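## Task

Dry run EL-3139: remove the plate's lid and set it upright and seated (lying flat within its locators) on LP1. Then carry the plate from the dispenser's stage onto the reader's stage, seated, so that well A1 sits at the corner engraved 'A1'. Nothing may rely on the robot holding it at the end; release everything and move the grippers away before finishing.

## Robot and tools

Robot: two 6-joint arms with parallel grippers, named left_arm and right_arm. Those are names only; left_arm stands on the +y side. Base roots in the scene frame: left_arm at (+0.015, +0.287, 0) m with quat_wxyz (+0.999, 0, 0, -0.050); right_arm at (-0.012, -0.291, 0) m with quat_wxyz (+1.000, 0, 0, -0.011). The arm not in use may be parked out of the way. Never let the arms collide or press against each other.

Scene frame: origin on the tabletop midway between the arms, +z up, +x outward over the table. Result lines give each gripper's end_effector_position (metres) and end_effector_quat_wxyz in this frame; the reported position can be off from the real one, especially far from the base. That point lies between the finger pads, about 1 cm short of the fingertips. Fingers extend along the gripper's +z and close along its y axis.

Deck facts: LP1 and N1 are bench spots labelled on the deck. On each labelled item, well A1 is at the labelled short end, in the corner farther from the labelled long side. A capped bottle next to the DISPENSER is loose. Very small commanded moves (a few mm) may produce no motion. Occasionally a held part gets tugged or a loose item gets nudged.

execute_actions, argument actions: a list holding zero or one item. Empty list: just report the state. A wait: {"steps": N}, N up to 300 control steps (each 1/30 s), counted from the previous result and including reply time; it sends nothing new. An action: {"rows": [...], "steps": N} with N at most 15 (default 15) and 1 to 15 rows; one row per step, the final row reused for leftover steps. Optional pictures (boolean) turns camera images on or off; they come by default. A refused call moves nothing.

Each row: 14 numbers in [-1, 1], one list covering both arms: left_arm's waist, shoulder, elbow, wrist pitch, wrist yaw, wrist roll, gripper opening, then the same seven for right_arm. All 14 are always required.
Joint entries are offsets, not targets: measured from the joint angles in the most recent result that reported them (before any such result in a scene, and for later calls within one reply, from the pose at action start). They are not cumulative across rows. Scale: 1.0 equals 1.264 rad waist, 1.32 shoulder, 1.276 elbow, 1.83 wrist pitch, 1.686 wrist yaw, 2.022 wrist roll. Joint ranges (rad): waist -2.880..2.880, shoulder 0.000..3.142, elbow 0.000..3.019, wrist pitch -1.693..1.571, wrist yaw -1.571..1.571, wrist roll -2.094..2.094. Asking for more than 0.019 rad beyond a range end is refused; true ends may differ by up to 0.019 rad, and overshooting commands get clipped with a "joint sent to its limit" note (possibly about an earlier action). Absence of that note does not prove more travel exists.
Opening entry is absolute: +1 fully open (pad gap 0.094 m), -1 closed.

Motion: per step, each joint target stays within a lead of its measured angle: waist 0.264, shoulder 0.32, elbow 0.276, wrist pitch 0.33, wrist yaw 0.186, wrist roll 0.522 rad; targets that would move the gripper over 70 mm from its measured spot are scaled back. Big offsets therefore take several steps. All zeros is not a hold: it returns arms to the reference angles, and arms can sag under gravity. To hold, send offsets back to the desired angles in a reply's first call and zeros afterwards, extending the aim if a joint keeps falling short. Between calls, arms keep heading to the last target until motion has essentially stopped or a step is HELD; fingers still closing or opening keep going. The simulation runs on while you think.

Result lines: the state line left_arm: … | right_arm: … gives the poses. Joint positions and Joint velocities list per arm the six joints (rad, rad/s) then the pad gap (m, m/s). grip_measured is the finger opening on the command scale; each gripper reads up to about 1 mm off, consistently. "joint command not followed" means a clearance check altered or blocked joint targets on some steps (other parts of the row still ran). HELD marks steps where your row was not wholly sent. Joint torques are total drive output, nonzero even with no load, offset and noisy. MOTOR HOT warns from 85 °C; at 100 °C an OVER-TEMPERATURE FAULT makes that arm and its gripper go limp until it cools, so avoid holding loads longer than needed.

Gripping: to hold something, keep commanding an opening below grip_measured; about 0.03 lower grips firmly, less grips gently. Pad force tops out around 50 to 62 N (lower on some grippers, lower for parts thinner than about 2 mm), with a brief harder spike at contact.

Cameras: cam_high and cam_low (672x504, fixed), cam_left_wrist and cam_right_wrist (616x616 fisheye, on the hands). Calibration (K, distortion, T_world_to_cam) is supplied and may be slightly off; wrist camera poses follow reported joints. zoom_image takes camera (one of those four names) and region [x0, y0, x1, y1] in image pixels, origin top-left, at most 504 by 504, and returns an enlarged view. read_manual (section "licences") only returns licence text.

finished_scene takes scene, the current scene's number; it ends and grades that scene irreversibly and opens the next. Replying without any tool call ends everything. Before finishing: parts must be seated and stable on their own, grippers open and withdrawn.

Avoid: dropping or slamming parts, hard shoves, knocking the loose bottle, and anything leaving the table, which ends the scene. Smooth, quick, low-effort motion is preferred.

Each tool is called as name(argument=value, ...), one argument or row to a line, values as JSON.

## Session

execute_actions(
  actions=[],
)

Scene clock: 0.00 s of 9600.00 s.
left_arm: end_effector_position=(+0.3157, +0.6843, +0.3289) grip_measured=+1.000 end_effector_quat_wxyz=(+0.095, +0.079, +0.644, +0.755) | right_arm: end_effector_position=(+0.7333, -0.0636, +0.3651) grip_measured=+1.000 end_effector_quat_wxyz=(+0.514, +0.573, +0.386, +0.509)
Joint positions: left_arm=[ 0.833  1.248  0.623  0.816 -0.582  1.673  0.094] | right_arm=[0.447 1.866 1.547 0.374 0.623 1.727 0.094]
Joint velocities: left_arm=[-0.005 -0.015  0.022 -0.002 -0.037  0.066  0.   ] | right_arm=[-0.005 -0.005 -0.012  0.007  0.066 -0.022  0.   ]
Joint torques (N m, as the arm reports them, + toward a larger angle): no reading
Motor temperatures (°C, as the motors report them): left_arm=[32 30 31 32 31 30] | right_arm=[31 29 30 29 32 31]

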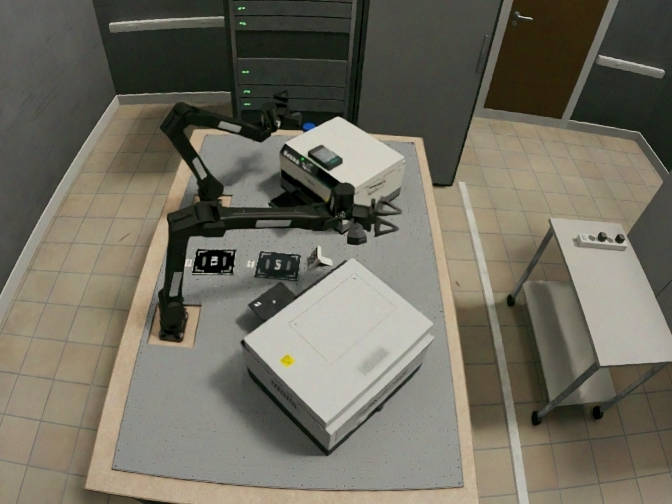

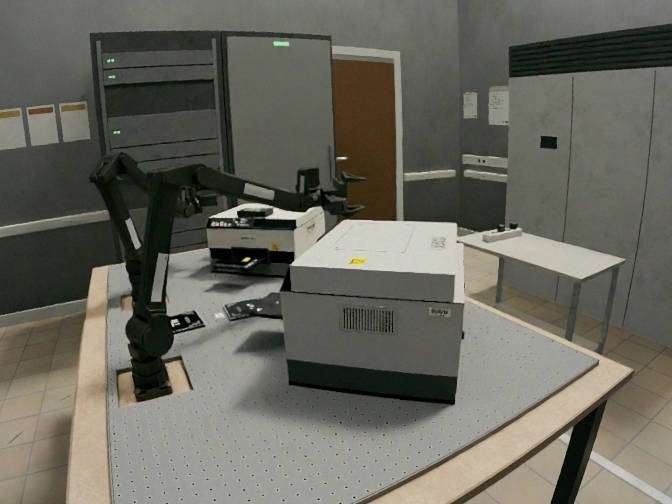

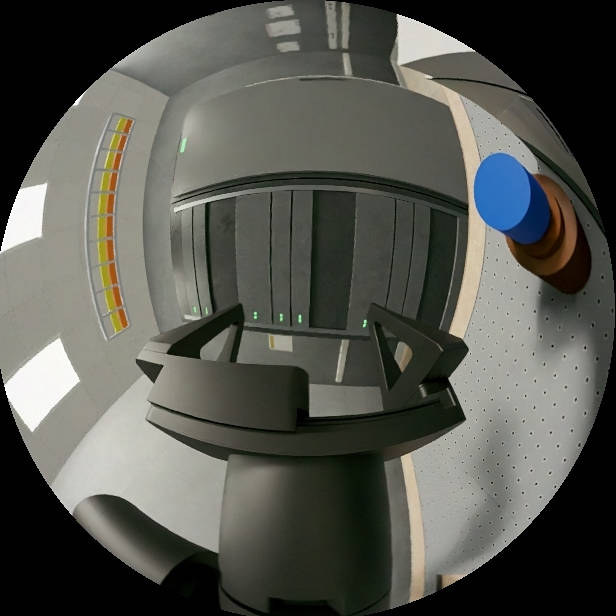

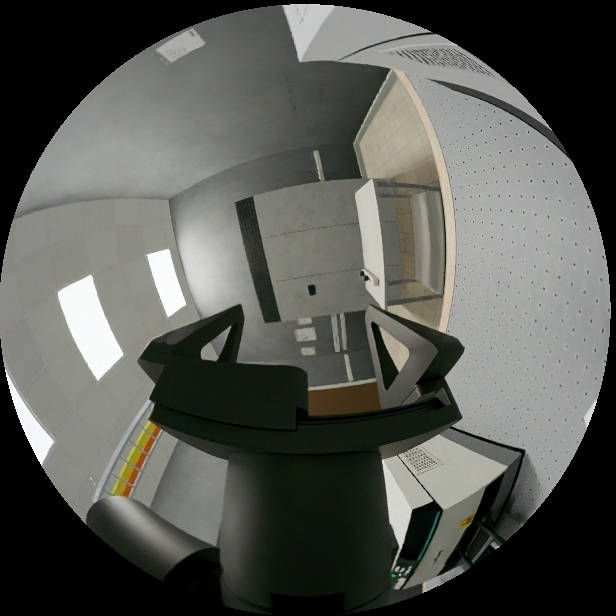

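zoom_image(
  camera="cam_high",
  region=[160, 110, 420, 340],
)

zoom_image(
  camera="cam_low",
  region=[130, 190, 340, 350],
)

Region (160, 110, 420, 340) of cam_high's 672x504 image, scaled by 1.938, with more detail than that image has; it fills the top 446 rows of this view, and the rest is white.

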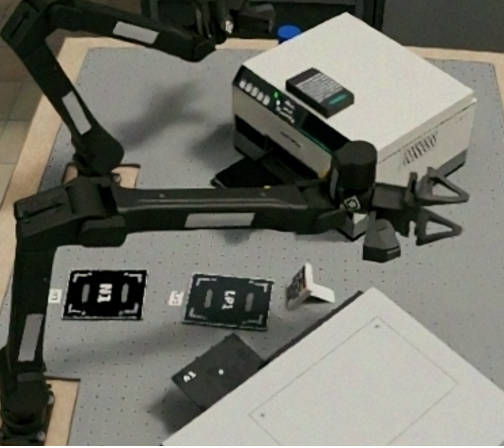

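Region (130, 190, 340, 350) of cam_low's 672x504 image, scaled by 2.400, with more detail than that image has; it fills the top 384 rows of this view, and the rest is white.

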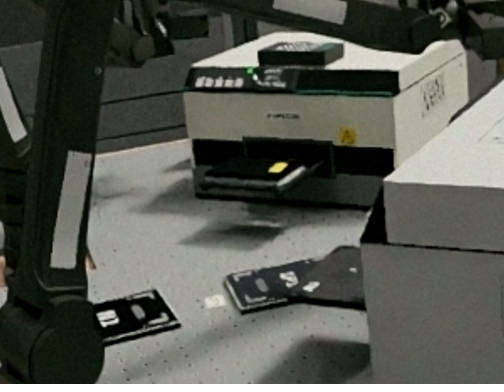

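execute_actions(
  actions=[
    {"rows":[[0,0,0.46,0,0.345,-0.827,1,-0.2,-0.465,-0.15,0,-0.37,-0.854,1]]},
  ],
  pictures=false,
)

execute_actions(
  actions=[
    {"steps":60},
  ],
  pictures=false,
)

Scene clock: 5.60 s of 9600.00 s.
left_arm: end_effector_position=(+0.4167, +0.6552, +0.5296) grip_measured=+1.000 end_effector_quat_wxyz=(+0.560, +0.051, +0.493, +0.664) | right_arm: end_effector_position=(+0.6905, -0.1550, +0.4537) grip_measured=+1.000 end_effector_quat_wxyz=(+0.581, +0.385, +0.530, +0.482)
Joint positions: left_arm=[ 0.834  1.249  0.966  0.816 -0.029  0.99   0.094] | right_arm=[0.253 1.604 1.373 0.374 0.166 1.296 0.094]
Joint velocities: left_arm=[ 0.005  0.005  0.769 -0.022  0.212 -1.458  0.   ] | right_arm=[-0.298 -0.698 -0.095 -0.002 -0.784 -0.857  0.   ]
Joint torques (N m, as the arm reports them, + toward a larger angle): left_arm=[ 1.54 -9.86 15.88  1.25 -0.16 -0.11] | right_arm=[  0.17 -15.38  11.09   2.64  -0.04  -0.14]
Motor temperatures (°C, as the motors report them): left_arm=[32 30 32 32 31 30] | right_arm=[31 30 32 29 32 31]
Steps of this call (steps 1 to 90: nothing new was sent; then 2.10 s passed at rest; steps 91 to 105: all 15 steps of this action). Readings (joint positions):
91: left_arm=[0.834 1.248 0.627 0.816 -0.545 1.640] | right_arm=[0.443 1.861 1.540 0.374 0.596 1.706]
92: left_arm=[0.834 1.249 0.637 0.816 -0.497 1.594] | right_arm=[0.439 1.850 1.521 0.374 0.562 1.678]
94: left_arm=[0.834 1.249 0.675 0.816 -0.405 1.502] | right_arm=[0.418 1.819 1.478 0.374 0.501 1.621]
98: left_arm=[0.834 1.249 0.777 0.816 -0.218 1.318] | right_arm=[0.354 1.750 1.418 0.374 0.379 1.506]
105: the state above

Scene clock: 7.60 s of 9600.00 s.
left_arm: end_effector_position=(+0.4063, +0.6398, +0.6502) grip_measured=+1.000 end_effector_quat_wxyz=(+0.853, -0.143, +0.375, +0.334) | right_arm: end_effector_position=(+0.5408, -0.1892, +0.6667) grip_measured=+1.000 end_effector_quat_wxyz=(+0.852, -0.043, +0.516, +0.084)
Joint positions: left_arm=[ 0.834  1.245  1.173  0.816 -0.003  0.011  0.094] | right_arm=[0.205 1.245 1.354 0.374 0.002 0.014 0.094]
Joint velocities: left_arm=[-0.005 -0.005 -0.007 -0.007 -0.022  0.022  0.   ] | right_arm=[-0.015 -0.015 -0.017  0.002  0.066  0.007  0.   ]
Joint torques (N m, as the arm reports them, + toward a larger angle): left_arm=[ 1.32 -9.62 13.49  1.29 -0.02 -0.08] | right_arm=[-1.32 -7.05 11.11  2.3  -0.08 -0.06]
Motor temperatures (°C, as the motors report them): left_arm=[32 30 33 32 31 30] | right_arm=[31 30 32 29 32 31]
Steps of this call (steps 1 to 60: the robot went on to your last target). Readings (joint positions):
1: left_arm=[0.834 1.249 0.993 0.816 -0.021 0.938] | right_arm=[0.245 1.581 1.371 0.374 0.138 1.266]
2: left_arm=[0.834 1.249 1.020 0.816 -0.015 0.879] | right_arm=[0.238 1.557 1.369 0.374 0.115 1.237]
4: left_arm=[0.834 1.249 1.073 0.816 -0.007 0.735] | right_arm=[0.229 1.507 1.367 0.374 0.078 1.172]
8: left_arm=[0.834 1.248 1.161 0.816 -0.003 0.362] | right_arm=[0.222 1.402 1.364 0.374 0.025 0.992]
60: the state above
All arms were judged still, so your last target was given up. Only a new action makes them travel on or press farther. Fingers that are still opening or closing keep moving.

execute_actions(
  actions=[
    {"rows":[[-0.4,0,0.06,-1,0,0,1,-0.1,0,-0.09,-1,0,0,1]]},
  ],
  pictures=false,
)

execute_actions(
  actions=[
    {"steps":70},
  ],
  pictures=false,
)

execute_actions(
  actions=[
    {"rows":[[-0.17,0,0.03,-0.28,0,0,1,0,0,0.02,-0.04,0,0,1]]},
  ],
  pictures=false,
)

execute_actions(
  actions=[
    {"steps":30},
  ],
)

Scene clock: 8.97 s of 9600.00 s.
left_arm: end_effector_position=(+0.5868, +0.4075, +0.4364) grip_measured=+1.000 end_effector_quat_wxyz=(+0.619, -0.077, +0.778, +0.068) | right_arm: end_effector_position=(+0.4979, -0.2615, +0.3262) grip_measured=+1.000 end_effector_quat_wxyz=(+0.360, -0.021, +0.932, +0.013)
Joint positions: left_arm=[ 0.31   1.241  1.19  -0.175  0.002  0.011  0.094] | right_arm=[ 0.081  1.242  1.235 -0.826  0.001  0.014  0.094]
Joint velocities: left_arm=[-0.464 -0.005  0.046 -3.079 -0.051 -0.022  0.   ] | right_arm=[-0.015  0.063 -0.012 -3.216  0.007  0.007  0.   ]
Joint torques (N m, as the arm reports them, + toward a larger angle): left_arm=[  4.96 -10.27  15.61   1.9   -0.36  -0.01] | right_arm=[-0.45 -7.8  11.23  2.84  0.05  0.08]
Motor temperatures (°C, as the motors report them): left_arm=[32 30 33 32 31 30] | right_arm=[31 30 32 29 32 31]
Steps of this call (steps 1 to 26: nothing new was sent; steps 27 to 41: all 15 steps of this action). Readings (joint positions):
27: left_arm=[0.827 1.245 1.173 0.790 -0.006 0.011] | right_arm=[0.202 1.244 1.350 0.349 0.001 0.014]
28: left_arm=[0.809 1.241 1.175 0.736 -0.009 0.011] | right_arm=[0.195 1.237 1.343 0.296 0.000 0.014]
30: left_arm=[0.743 1.241 1.175 0.633 -0.009 0.011] | right_arm=[0.169 1.228 1.316 0.187 0.000 0.014]
34: left_arm=[0.576 1.241 1.175 0.423 -0.008 0.011] | right_arm=[0.112 1.228 1.267 -0.096 0.000 0.014]
41: the state above

Scene clock: 11.30 s of 9600.00 s.
left_arm: end_effector_position=(+0.4775, +0.3900, +0.2905) grip_measured=+1.000 end_effector_quat_wxyz=(+0.272, -0.107, +0.956, +0.030) | right_arm: end_effector_position=(+0.3590, -0.2704, +0.2618) grip_measured=+1.000 end_effector_quat_wxyz=(+0.055, -0.029, +0.998, -0.001)
Joint positions: left_arm=[ 0.32   1.239  1.21  -0.988 -0.001 -0.002  0.094] | right_arm=[ 0.081  1.24   1.228 -1.449  0.004  0.     0.094]
Joint velocities: left_arm=[ 0.005  0.015  0.002 -0.002  0.037 -0.037  0.   ] | right_arm=[-0.015  0.005 -0.002 -0.012 -0.022 -0.066  0.   ]
Joint torques (N m, as the arm reports them, + toward a larger angle): left_arm=[ 2.29 -9.44 13.93  0.18 -0.28  0.24] | right_arm=[-0.53 -6.21 10.79  0.86 -0.09  0.22]
Motor temperatures (°C, as the motors report them): left_arm=[32 30 33 32 31 30] | right_arm=[31 30 32 29 32 31]
Steps of this call (steps 1 to 30: the robot went on to your last target; steps 31 to 70: nothing new was sent). Readings (joint positions):
1: left_arm=[0.299 1.241 1.191 -0.278 0.002 0.011] | right_arm=[0.082 1.242 1.246 -0.902 0.005 -0.006]
2: left_arm=[0.297 1.241 1.191 -0.382 0.002 0.011] | right_arm=[0.082 1.237 1.262 -0.988 0.008 -0.010]
4: left_arm=[0.304 1.241 1.191 -0.590 0.000 0.011] | right_arm=[0.081 1.222 1.284 -1.153 0.014 -0.015]
8: left_arm=[0.319 1.241 1.197 -0.921 0.002 -0.001] | right_arm=[0.081 1.214 1.244 -1.418 0.005 -0.006]
70: the state above
All arms were judged still, so your last target was given up. Only a new action makes them travel on or press farther. Fingers that are still opening or closing keep moving.

Scene clock: 11.80 s of 9600.00 s.
left_arm: end_effector_position=(+0.3787, +0.2831, +0.2642) grip_measured=+1.000 end_effector_quat_wxyz=(+0.041, -0.000, +0.999, -0.001) | right_arm: end_effector_position=(+0.3431, -0.2713, +0.2606) grip_measured=+1.000 end_effector_quat_wxyz=(+0.022, -0.029, +0.999, -0.002)
Joint positions: left_arm=[ 0.092  1.236  1.233 -1.485  0.001 -0.009  0.094] | right_arm=[ 0.081  1.24   1.228 -1.514  0.004  0.     0.094]
Joint velocities: left_arm=[ 0.015 -0.005  0.007 -0.022 -0.037 -0.095  0.   ] | right_arm=[-0.015 -0.005 -0.012 -0.017  0.007 -0.081  0.   ]
Joint torques (N m, as the arm reports them, + toward a larger angle): left_arm=[ 2.73 -8.93 11.16 -0.08 -0.23  0.11] | right_arm=[-0.39 -6.35 11.87  0.65  0.03  0.08]
Motor temperatures (°C, as the motors report them): left_arm=[32 30 34 32 31 30] | right_arm=[31 30 32 29 32 31]
Steps of this call (steps 1 to 15: all 15 steps of this action). Readings (joint positions):
1: left_arm=[0.312 1.239 1.215 -1.015 -0.002 -0.008] | right_arm=[0.081 1.240 1.228 -1.458 0.004 0.000]
2: left_arm=[0.294 1.239 1.228 -1.079 -0.004 -0.010] | right_arm=[0.081 1.240 1.228 -1.477 0.004 0.000]
4: left_arm=[0.223 1.235 1.234 -1.233 -0.005 -0.010] | right_arm=[0.081 1.240 1.228 -1.504 0.004 0.000]
8: left_arm=[0.091 1.236 1.233 -1.459 0.002 -0.009] | right_arm=[0.081 1.240 1.228 -1.514 0.004 0.000]
15: the state above

Scene clock: 12.80 s of 9600.00 s.
left_arm: end_effector_position=(+0.3786, +0.2834, +0.2642) grip_measured=+1.000 end_effector_quat_wxyz=(+0.041, -0.001, +0.999, -0.001) | right_arm: end_effector_position=(+0.3431, -0.2713, +0.2606) grip_measured=+1.000 end_effector_quat_wxyz=(+0.022, -0.029, +0.999, -0.002)
Joint positions: left_arm=[ 0.093  1.236  1.233 -1.485  0.001 -0.009  0.094] | right_arm=[ 0.081  1.24   1.228 -1.514  0.004  0.     0.094]
Joint velocities: left_arm=[-0.024 -0.015 -0.002  0.002 -0.007  0.007  0.   ] | right_arm=[-0.015  0.005 -0.002  0.022  0.007 -0.007  0.   ]
Joint torques (N m, as the arm reports them, + toward a larger angle): left_arm=[ 3.1  -8.48 10.93 -0.04 -0.23  0.05] | right_arm=[-0.41 -6.31 11.86  0.65  0.03  0.08]
Motor temperatures (°C, as the motors report them): left_arm=[32 30 34 32 31 30] | right_arm=[31 30 32 29 32 31]
Steps of this call (steps 1 to 15: the robot went on to your last target; steps 16 to 30: nothing new was sent). Readings (joint positions):
1: left_arm=[0.093 1.236 1.233 -1.485 0.001 -0.009] | right_arm=[0.081 1.240 1.228 -1.514 0.004 0.000]
2: left_arm=[0.093 1.236 1.233 -1.485 0.001 -0.009] | right_arm=[0.081 1.240 1.228 -1.514 0.004 0.000]
4: left_arm=[0.093 1.236 1.233 -1.485 0.001 -0.009] | right_arm=[0.081 1.240 1.228 -1.514 0.004 0.000]
8: left_arm=[0.093 1.236 1.233 -1.485 0.001 -0.009] | right_arm=[0.081 1.240 1.228 -1.514 0.004 0.000]
30: the state above
All arms were judged still, so your last target was given up. Only a new action makes them travel on or press farther. Fingers that are still opening or closing keep moving.
camera_calibration (this result's frames):
cam_left_wrist: T_world_to_cam=[[0.000641822, -0.999983, -0.00571647, 0.286376], [-0.851469, -0.00354423, 0.524393, 0.192326], [-0.524405, 0.00453083, -0.851457, 0.550946], [0, 0, 0, 1]] pos_world=[0.452494, 0.284557, 0.36989]
cam_right_wrist: T_world_to_cam=[[0.0621857, -0.998001, -0.011298, -0.289148], [-0.830096, -0.0580019, 0.554595, 0.129388], [-0.554142, -0.0251095, -0.832043, 0.527398], [0, 0, 0, 1]] pos_world=[0.417638, -0.267822, 0.363793]

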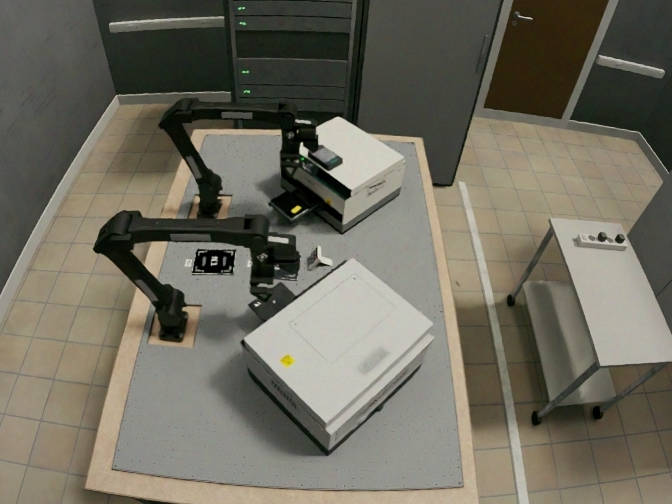

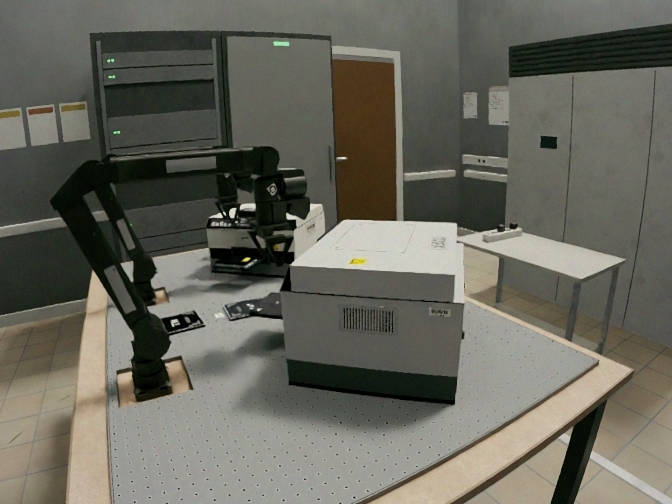

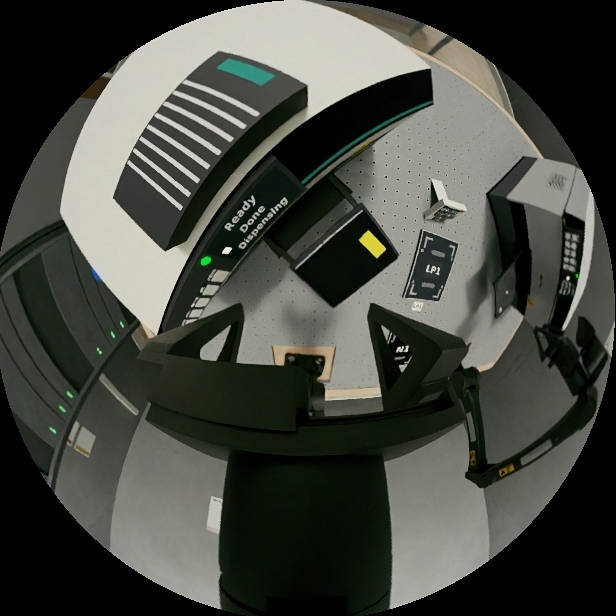

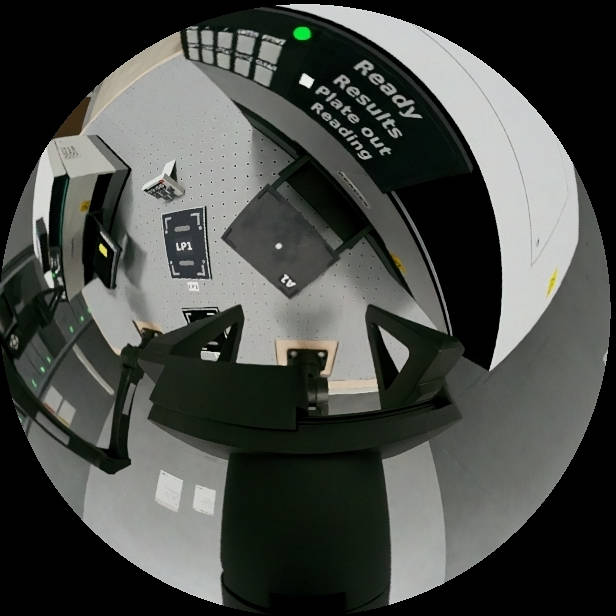

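execute_actions(
  actions=[
    {"rows":[[-0.125,0.075,-0.045,0.052,0,0.316,1,-0.3,-0.62,-0.6,0,0,0,1]]},
  ],
  pictures=false,
)

execute_actions(
  actions=[
    {"steps":40},
  ],
)

Scene clock: 17.97 s of 9600.00 s.
left_arm: end_effector_position=(+0.3856, +0.2189, +0.2014) grip_measured=+1.000 end_effector_quat_wxyz=(-0.006, +0.377, +0.926, -0.002) | right_arm: end_effector_position=(+0.0922, -0.3260, +0.1212) grip_measured=+1.000 end_effector_quat_wxyz=(+0.047, +0.154, +0.987, -0.010)
Joint positions: left_arm=[-0.078  1.347  1.169 -1.405  0.002  0.594  0.094] | right_arm=[-0.288  0.426  0.47  -1.518  0.006  0.     0.094]
Joint velocities: left_arm=[-0.005 -0.015 -0.012 -0.002 -0.007  0.168  0.   ] | right_arm=[-0.015 -1.431 -0.926 -0.178 -0.037 -0.051  0.   ]
Joint torques (N m, as the arm reports them, + toward a larger angle): left_arm=[  2.4  -10.99   9.94   0.68  -0.15   0.16] | right_arm=[-1.35  8.44 13.89  1.93 -0.03  0.08]
Motor temperatures (°C, as the motors report them): left_arm=[32 31 34 32 31 30] | right_arm=[31 30 33 29 32 31]
Steps of this call (steps 1 to 90: nothing new was sent; then 1.67 s passed at rest; steps 91 to 105: all 15 steps of this action). Readings (joint positions):
91: left_arm=[0.086 1.240 1.228 -1.476 -0.002 0.048] | right_arm=[0.073 1.231 1.215 -1.509 0.002 0.000]
92: left_arm=[0.068 1.244 1.222 -1.456 -0.004 0.133] | right_arm=[0.054 1.208 1.179 -1.500 0.000 0.000]
94: left_arm=[0.005 1.272 1.204 -1.425 -0.003 0.301] | right_arm=[-0.018 1.132 1.080 -1.500 0.000 0.000]
98: left_arm=[-0.078 1.336 1.176 -1.406 0.003 0.492] | right_arm=[-0.197 0.925 0.864 -1.501 0.004 0.000]
105: the state above

Scene clock: 19.30 s of 9600.00 s.
left_arm: end_effector_position=(+0.3856, +0.2189, +0.2014) grip_measured=+1.000 end_effector_quat_wxyz=(-0.006, +0.389, +0.921, -0.002) | right_arm: end_effector_position=(+0.0842, -0.3235, +0.1089) grip_measured=+1.000 end_effector_quat_wxyz=(+0.036, +0.154, +0.987, -0.009)
Joint positions: left_arm=[-0.078  1.347  1.169 -1.405  0.002  0.62   0.094] | right_arm=[-0.288  0.413  0.437 -1.522  0.006  0.     0.094]
Joint velocities: left_arm=[-0.005 -0.024  0.022 -0.012 -0.051  0.081  0.   ] | right_arm=[ 0.005 -0.005 -0.007 -0.017  0.022  0.051  0.   ]
Joint torques (N m, as the arm reports them, + toward a larger angle): left_arm=[  2.58 -10.65   9.96   0.44  -0.11   0.14] | right_arm=[-1.29  3.39 11.95  1.42 -0.03  0.08]
Motor temperatures (°C, as the motors report them): left_arm=[32 31 34 32 31 30] | right_arm=[31 30 33 29 32 31]
Steps of this call (steps 1 to 30: the robot went on to your last target; steps 31 to 40: nothing new was sent). Readings (joint positions):
1: left_arm=[-0.078 1.347 1.169 -1.405 0.002 0.599] | right_arm=[-0.288 0.390 0.447 -1.523 0.006 0.000]
2: left_arm=[-0.078 1.347 1.169 -1.405 0.002 0.604] | right_arm=[-0.288 0.377 0.438 -1.524 0.006 0.000]
4: left_arm=[-0.078 1.347 1.169 -1.405 0.002 0.610] | right_arm=[-0.288 0.385 0.437 -1.524 0.006 0.000]
8: left_arm=[-0.078 1.347 1.169 -1.405 0.002 0.616] | right_arm=[-0.288 0.410 0.437 -1.522 0.006 0.000]
40: the state above
All arms were judged still, so your last target was given up. Only a new action makes them travel on or press farther. Fingers that are still opening or closing keep moving.
camera_calibration (this result's frames):
cam_left_wrist: T_world_to_cam=[[-0.717495, -0.696562, 0.00138194, 0.430619], [-0.557038, 0.574967, 0.599267, -0.0242446], [-0.418221, 0.429202, -0.800548, 0.357219], [0, 0, 0, 1]] pos_world=[0.444859, 0.160574, 0.299904]
cam_right_wrist: T_world_to_cam=[[-0.301295, -0.953482, -0.00966748, -0.281962], [-0.809774, 0.250505, 0.530579, 0.096272], [-0.503476, 0.167689, -0.84758, 0.31613], [0, 0, 0, 1]] pos_world=[0.152169, -0.345974, 0.21414]

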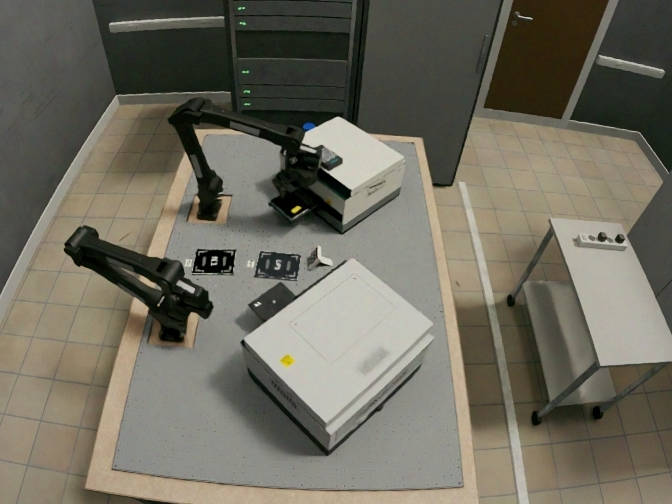

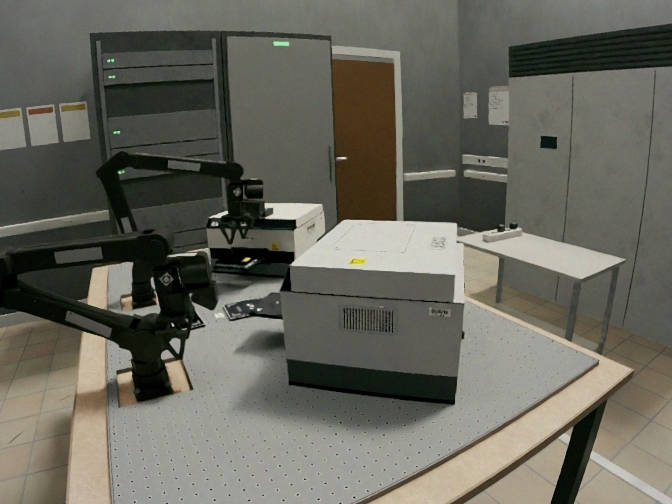

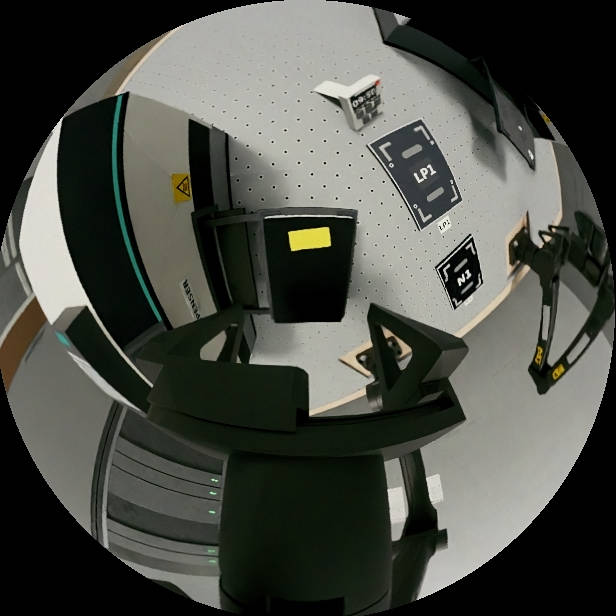

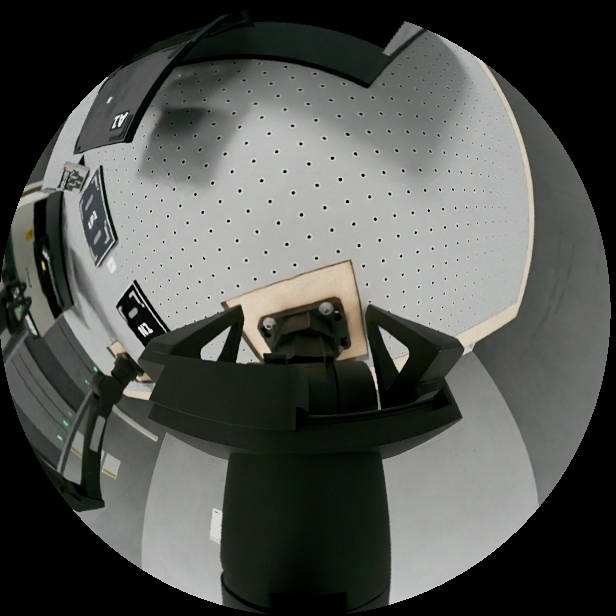

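execute_actions(
  actions=[
    {"rows":[[-0.01,0.02,-0.1,0.088,0,0,1,0,0,0,0,0,0,1]]},
  ],
)

zoom_image(
  camera="cam_low",
  region=[200, 220, 290, 285],
)

Scene clock: 21.40 s of 9600.00 s.
left_arm: end_effector_position=(+0.3750, +0.2208, +0.1408) grip_measured=+1.000 end_effector_quat_wxyz=(-0.016, +0.389, +0.921, -0.005) | right_arm: end_effector_position=(+0.0842, -0.3235, +0.1089) grip_measured=+1.000 end_effector_quat_wxyz=(+0.036, +0.154, +0.987, -0.009)
Joint positions: left_arm=[-0.078  1.374  1.031 -1.26   0.002  0.62   0.094] | right_arm=[-0.288  0.413  0.437 -1.522  0.006  0.     0.094]
Joint velocities: left_arm=[-0.015  0.005 -0.007 -0.002 -0.022 -0.037  0.   ] | right_arm=[-0.005 -0.015 -0.007 -0.012  0.095 -0.022  0.   ]
Joint torques (N m, as the arm reports them, + toward a larger angle): left_arm=[ 0.84 -9.44  9.82  0.71 -0.07 -0.01] | right_arm=[-0.41  2.76  9.92  1.07  0.03  0.08]
Motor temperatures (°C, as the motors report them): left_arm=[32 31 34 32 31 30] | right_arm=[31 30 33 29 32 31]
Steps of this call (steps 1 to 48: nothing new was sent; steps 49 to 63: all 15 steps of this action). Readings (joint positions):
49: left_arm=[-0.078 1.347 1.154 -1.380 0.002 0.620] | right_arm=[-0.288 0.413 0.437 -1.522 0.006 0.000]
50: left_arm=[-0.078 1.341 1.128 -1.329 0.002 0.620] | right_arm=[-0.288 0.413 0.437 -1.522 0.006 0.000]
52: left_arm=[-0.078 1.346 1.072 -1.280 0.002 0.620] | right_arm=[-0.288 0.413 0.437 -1.522 0.006 0.000]
56: left_arm=[-0.078 1.372 1.031 -1.267 0.002 0.620] | right_arm=[-0.288 0.413 0.437 -1.522 0.006 0.000]
63: the state above
camera_calibration (this result's frames):
cam_left_wrist: T_world_to_cam=[[-0.717346, -0.696589, 0.0133794, 0.422676], [-0.544754, 0.572752, 0.612534, -0.000950627], [-0.434348, 0.43211, -0.790331, 0.30743], [0, 0, 0, 1]] pos_world=[0.436219, 0.162132, 0.237899]
cam_right_wrist: T_world_to_cam=[[-0.301295, -0.953482, -0.00966748, -0.281962], [-0.809774, 0.250505, 0.530579, 0.096272], [-0.503476, 0.167689, -0.84758, 0.31613], [0, 0, 0, 1]] pos_world=[0.152169, -0.345974, 0.21414]

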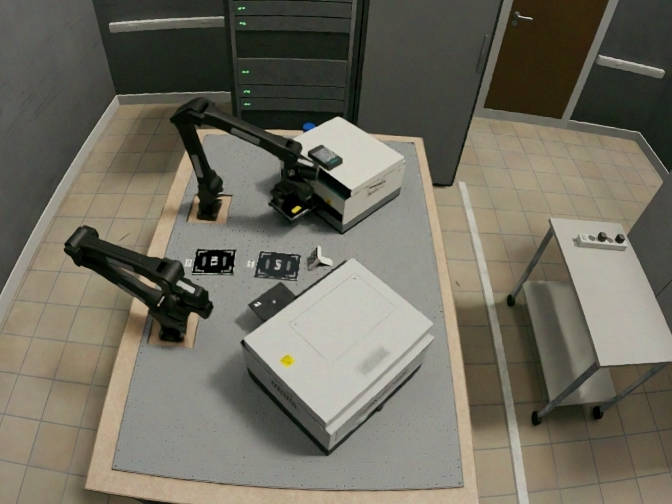

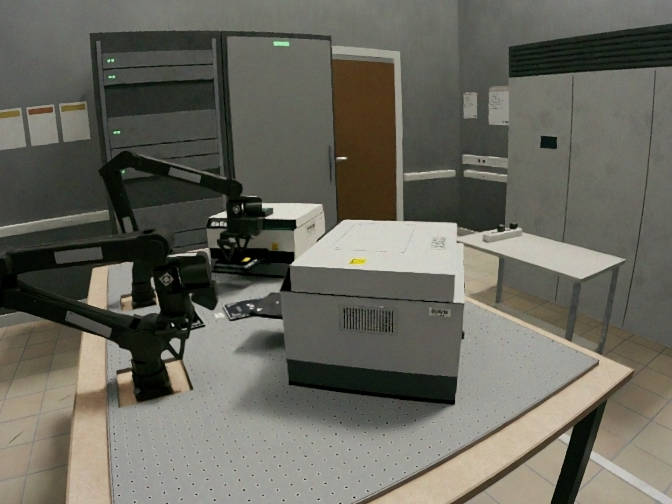

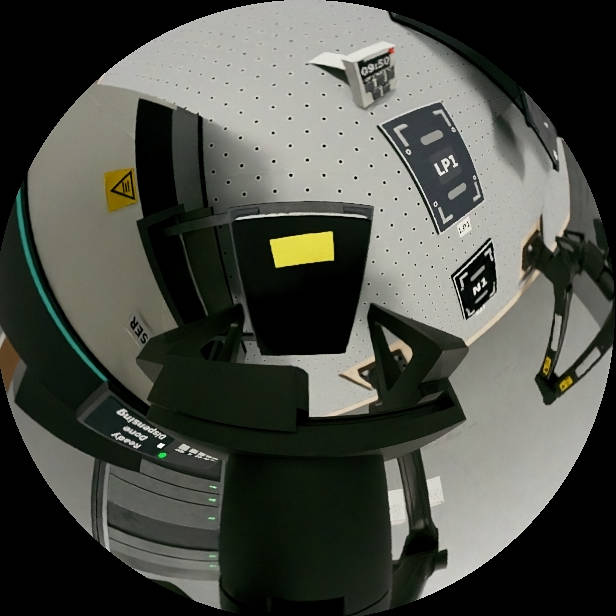

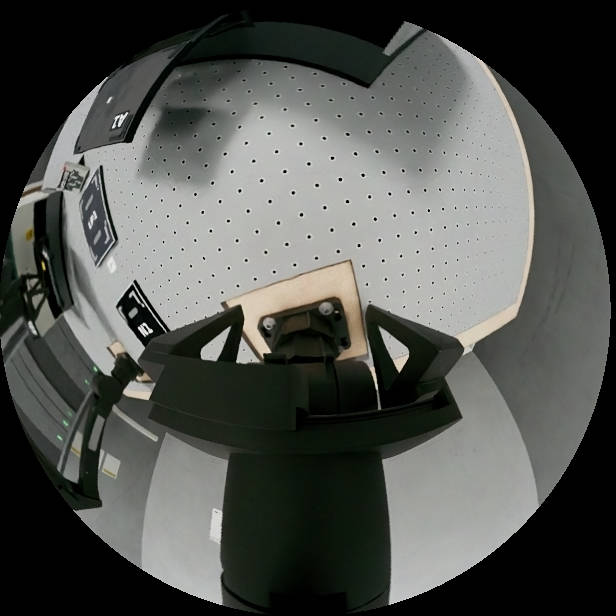

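Region (200, 220, 290, 285) of cam_low's 672x504 image, scaled by 5.600, with more detail than that image has.

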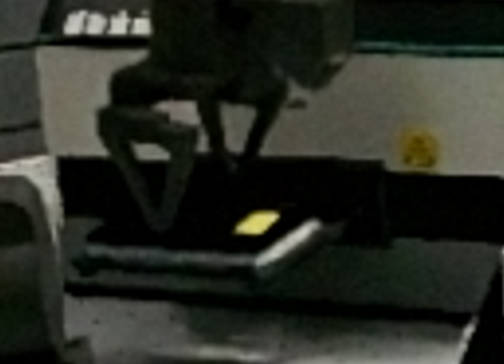

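execute_actions(
  actions=[
    {"rows":[[0,0.006,-0.018,0.036,0,0,1,0,0,0,0,0,0,1]]},
  ],
)

zoom_image(
  camera="cam_low",
  region=[200, 220, 290, 285],
)

Scene clock: 23.10 s of 9600.00 s.
left_arm: end_effector_position=(+0.3799, +0.2200, +0.1338) grip_measured=+1.000 end_effector_quat_wxyz=(-0.001, +0.389, +0.921, -0.001) | right_arm: end_effector_position=(+0.0842, -0.3235, +0.1089) grip_measured=+1.000 end_effector_quat_wxyz=(+0.036, +0.154, +0.987, -0.009)
Joint positions: left_arm=[-0.078  1.374  1.012 -1.21   0.002  0.62   0.094] | right_arm=[-0.288  0.413  0.437 -1.522  0.006  0.     0.094]
Joint velocities: left_arm=[-0.005 -0.005  0.007 -0.022 -0.051 -0.051  0.   ] | right_arm=[ 0.015 -0.005 -0.007 -0.007 -0.007 -0.022  0.   ]
Joint torques (N m, as the arm reports them, + toward a larger angle): left_arm=[ 2.26 -8.98  8.64  0.77 -0.06  0.1 ] | right_arm=[-0.37  2.79  9.92  1.08  0.03  0.08]
Motor temperatures (°C, as the motors report them): left_arm=[32 31 34 32 31 30] | right_arm=[31 30 33 29 32 31]
Steps of this call (steps 1 to 15: the robot went on to your last target; steps 16 to 36: nothing new was sent; steps 37 to 51: all 15 steps of this action). Readings (joint positions):
37: left_arm=[-0.078 1.374 1.028 -1.252 0.002 0.620] | right_arm=[-0.288 0.413 0.437 -1.522 0.006 0.000]
38: left_arm=[-0.078 1.374 1.024 -1.236 0.002 0.620] | right_arm=[-0.288 0.413 0.437 -1.522 0.006 0.000]
40: left_arm=[-0.078 1.374 1.016 -1.217 0.002 0.620] | right_arm=[-0.288 0.413 0.437 -1.522 0.006 0.000]
44: left_arm=[-0.078 1.374 1.012 -1.212 0.002 0.620] | right_arm=[-0.288 0.413 0.437 -1.522 0.006 0.000]
51: the state above
camera_calibration (this result's frames):
cam_left_wrist: T_world_to_cam=[[-0.717481, -0.696564, -0.00439514, 0.428095], [-0.562856, 0.576017, 0.592789, 0.0152992], [-0.410384, 0.427788, -0.805346, 0.298287], [0, 0, 0, 1]] pos_world=[0.438173, 0.16178, 0.233037]
cam_right_wrist: T_world_to_cam=[[-0.301295, -0.953482, -0.00966748, -0.281962], [-0.809774, 0.250505, 0.530579, 0.096272], [-0.503476, 0.167689, -0.84758, 0.31613], [0, 0, 0, 1]] pos_world=[0.152169, -0.345974, 0.21414]

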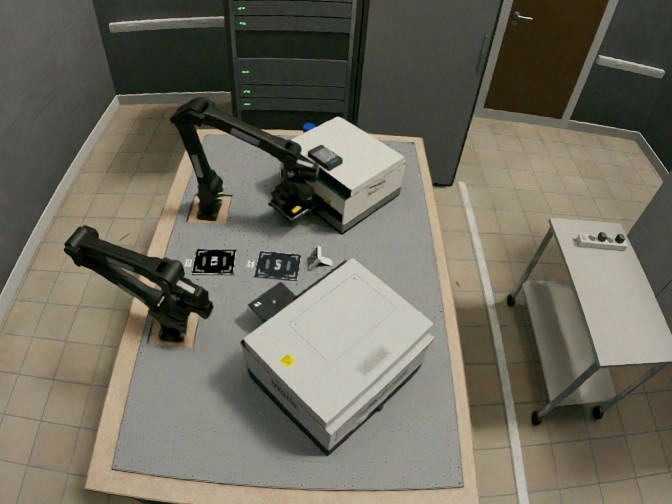

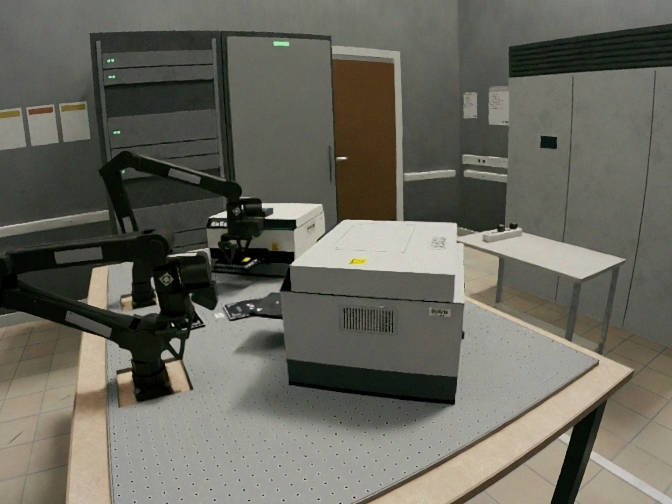

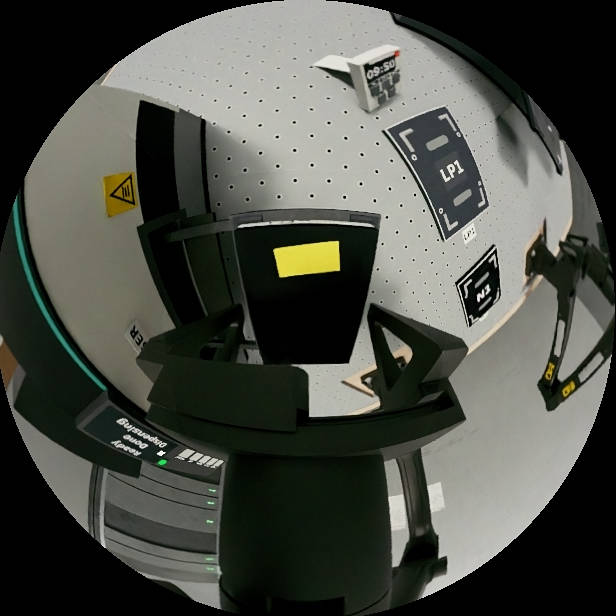

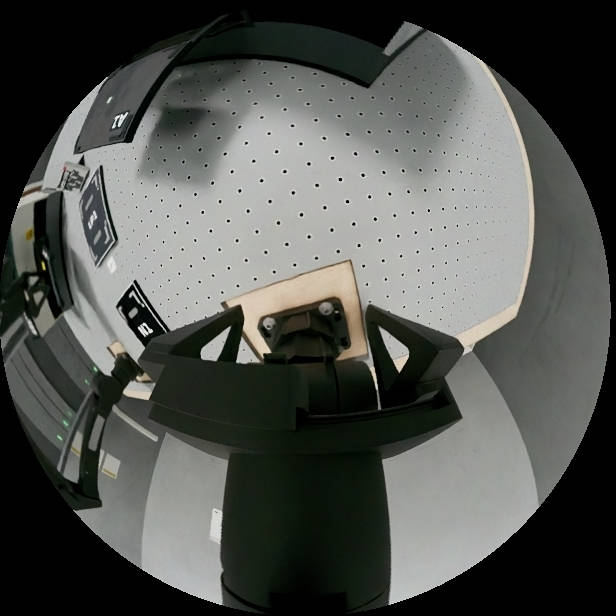

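Region (200, 220, 290, 285) of cam_low's 672x504 image, scaled by 5.600, with more detail than that image has.

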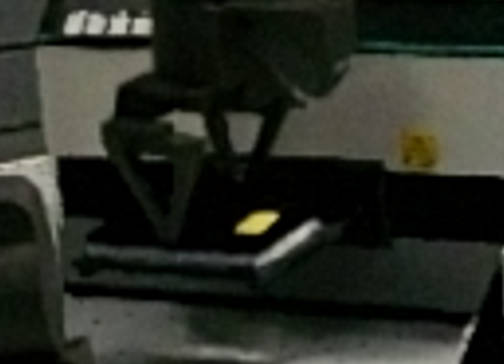

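execute_actions(
  actions=[
    {"rows":[[0,0.022,-0.017,0.027,0,0.016,1,0,0,0,0,0,0,1]]},
  ],
)

zoom_image(
  camera="cam_low",
  region=[200, 220, 290, 285],
)

zoom_image(
  camera="cam_left_wrist",
  region=[200, 190, 420, 390],
)

Scene clock: 24.83 s of 9600.00 s.
left_arm: end_effector_position=(+0.3809, +0.2198, +0.1221) grip_measured=+1.000 end_effector_quat_wxyz=(-0.001, +0.399, +0.917, -0.001) | right_arm: end_effector_position=(+0.0842, -0.3235, +0.1089) grip_measured=+1.000 end_effector_quat_wxyz=(+0.036, +0.154, +0.987, -0.009)
Joint positions: left_arm=[-0.078  1.389  0.993 -1.177  0.002  0.642  0.094] | right_arm=[-0.288  0.413  0.437 -1.522  0.006  0.     0.094]
Joint velocities: left_arm=[ 0.005  0.005 -0.002  0.017 -0.007  0.037  0.   ] | right_arm=[-0.015 -0.005 -0.007 -0.002 -0.051  0.081  0.   ]
Joint torques (N m, as the arm reports them, + toward a larger angle): left_arm=[ 0.67 -9.88  8.48  0.97 -0.09  0.15] | right_arm=[-0.42  2.78  9.92  1.08  0.03  0.08]
Motor temperatures (°C, as the motors report them): left_arm=[32 31 34 32 31 30] | right_arm=[31 30 33 29 32 31]
Steps of this call (steps 1 to 15: the robot went on to your last target; steps 16 to 37: nothing new was sent; steps 38 to 52: all 15 steps of this action). Readings (joint positions):
38: left_arm=[-0.078 1.375 1.010 -1.205 0.002 0.623] | right_arm=[-0.288 0.413 0.437 -1.522 0.006 0.000]
39: left_arm=[-0.078 1.375 1.006 -1.194 0.002 0.627] | right_arm=[-0.288 0.413 0.437 -1.522 0.006 0.000]
41: left_arm=[-0.078 1.379 1.000 -1.182 0.002 0.633] | right_arm=[-0.288 0.413 0.437 -1.522 0.006 0.000]
45: left_arm=[-0.078 1.389 0.994 -1.178 0.002 0.639] | right_arm=[-0.288 0.413 0.437 -1.522 0.006 0.000]
52: the state above
camera_calibration (this result's frames):
cam_left_wrist: T_world_to_cam=[[-0.732196, -0.68108, -0.00438839, 0.430845], [-0.550448, 0.587941, 0.592734, 0.0155763], [-0.401119, 0.436413, -0.805386, 0.28393], [0, 0, 0, 1]] pos_world=[0.437927, 0.160371, 0.221331]
cam_right_wrist: T_world_to_cam=[[-0.301295, -0.953482, -0.00966748, -0.281962], [-0.809774, 0.250505, 0.530579, 0.096272], [-0.503476, 0.167689, -0.84758, 0.31613], [0, 0, 0, 1]] pos_world=[0.152169, -0.345974, 0.21414]

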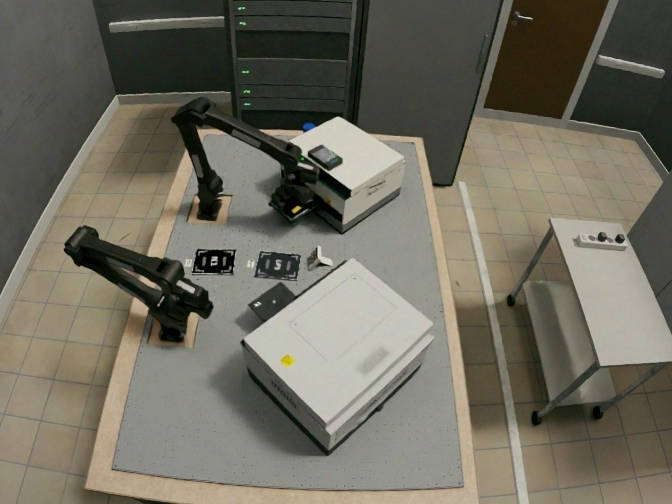

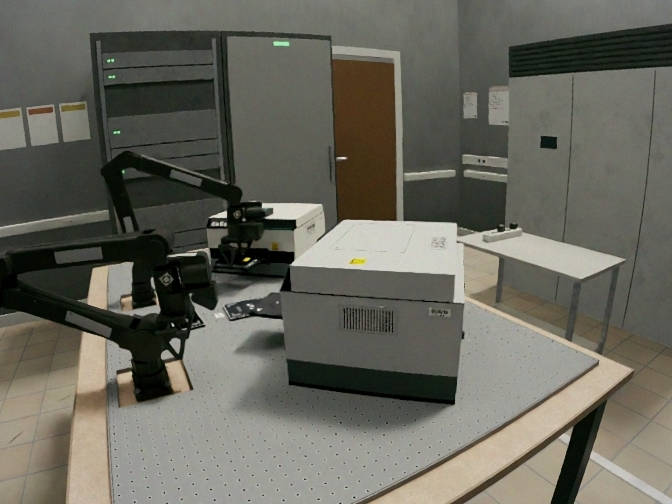

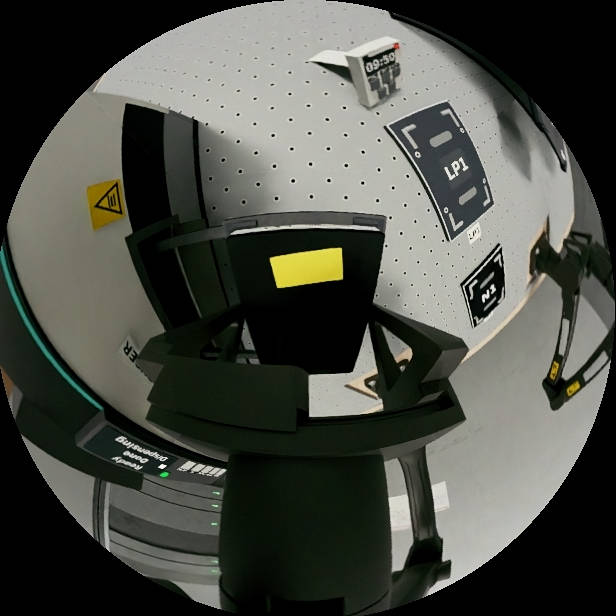

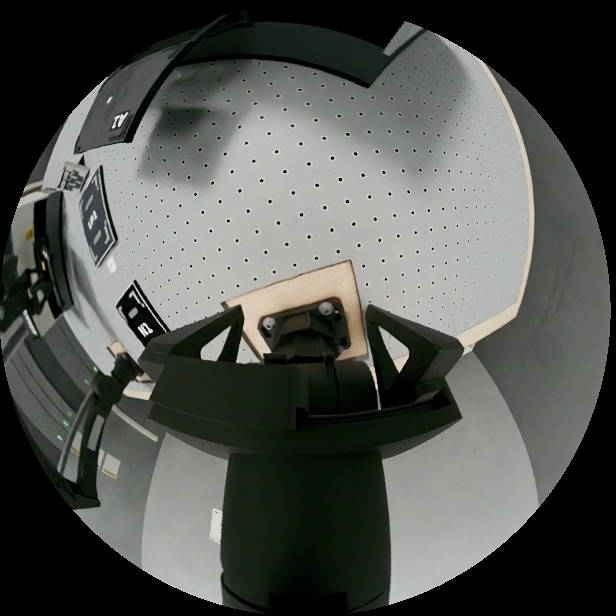

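Region (200, 220, 290, 285) of cam_low's 672x504 image, scaled by 5.600, with more detail than that image has.

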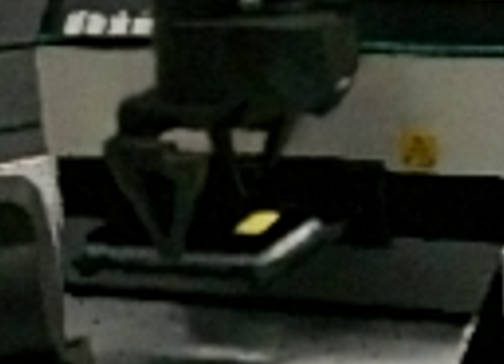

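Region (200, 190, 420, 390) of cam_left_wrist's 616x616 image, scaled by 2.291, with more detail than that image has; it fills the top 458 rows of this view, and the rest is white.

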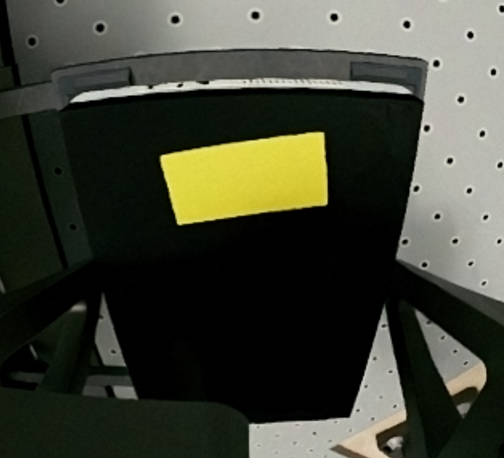

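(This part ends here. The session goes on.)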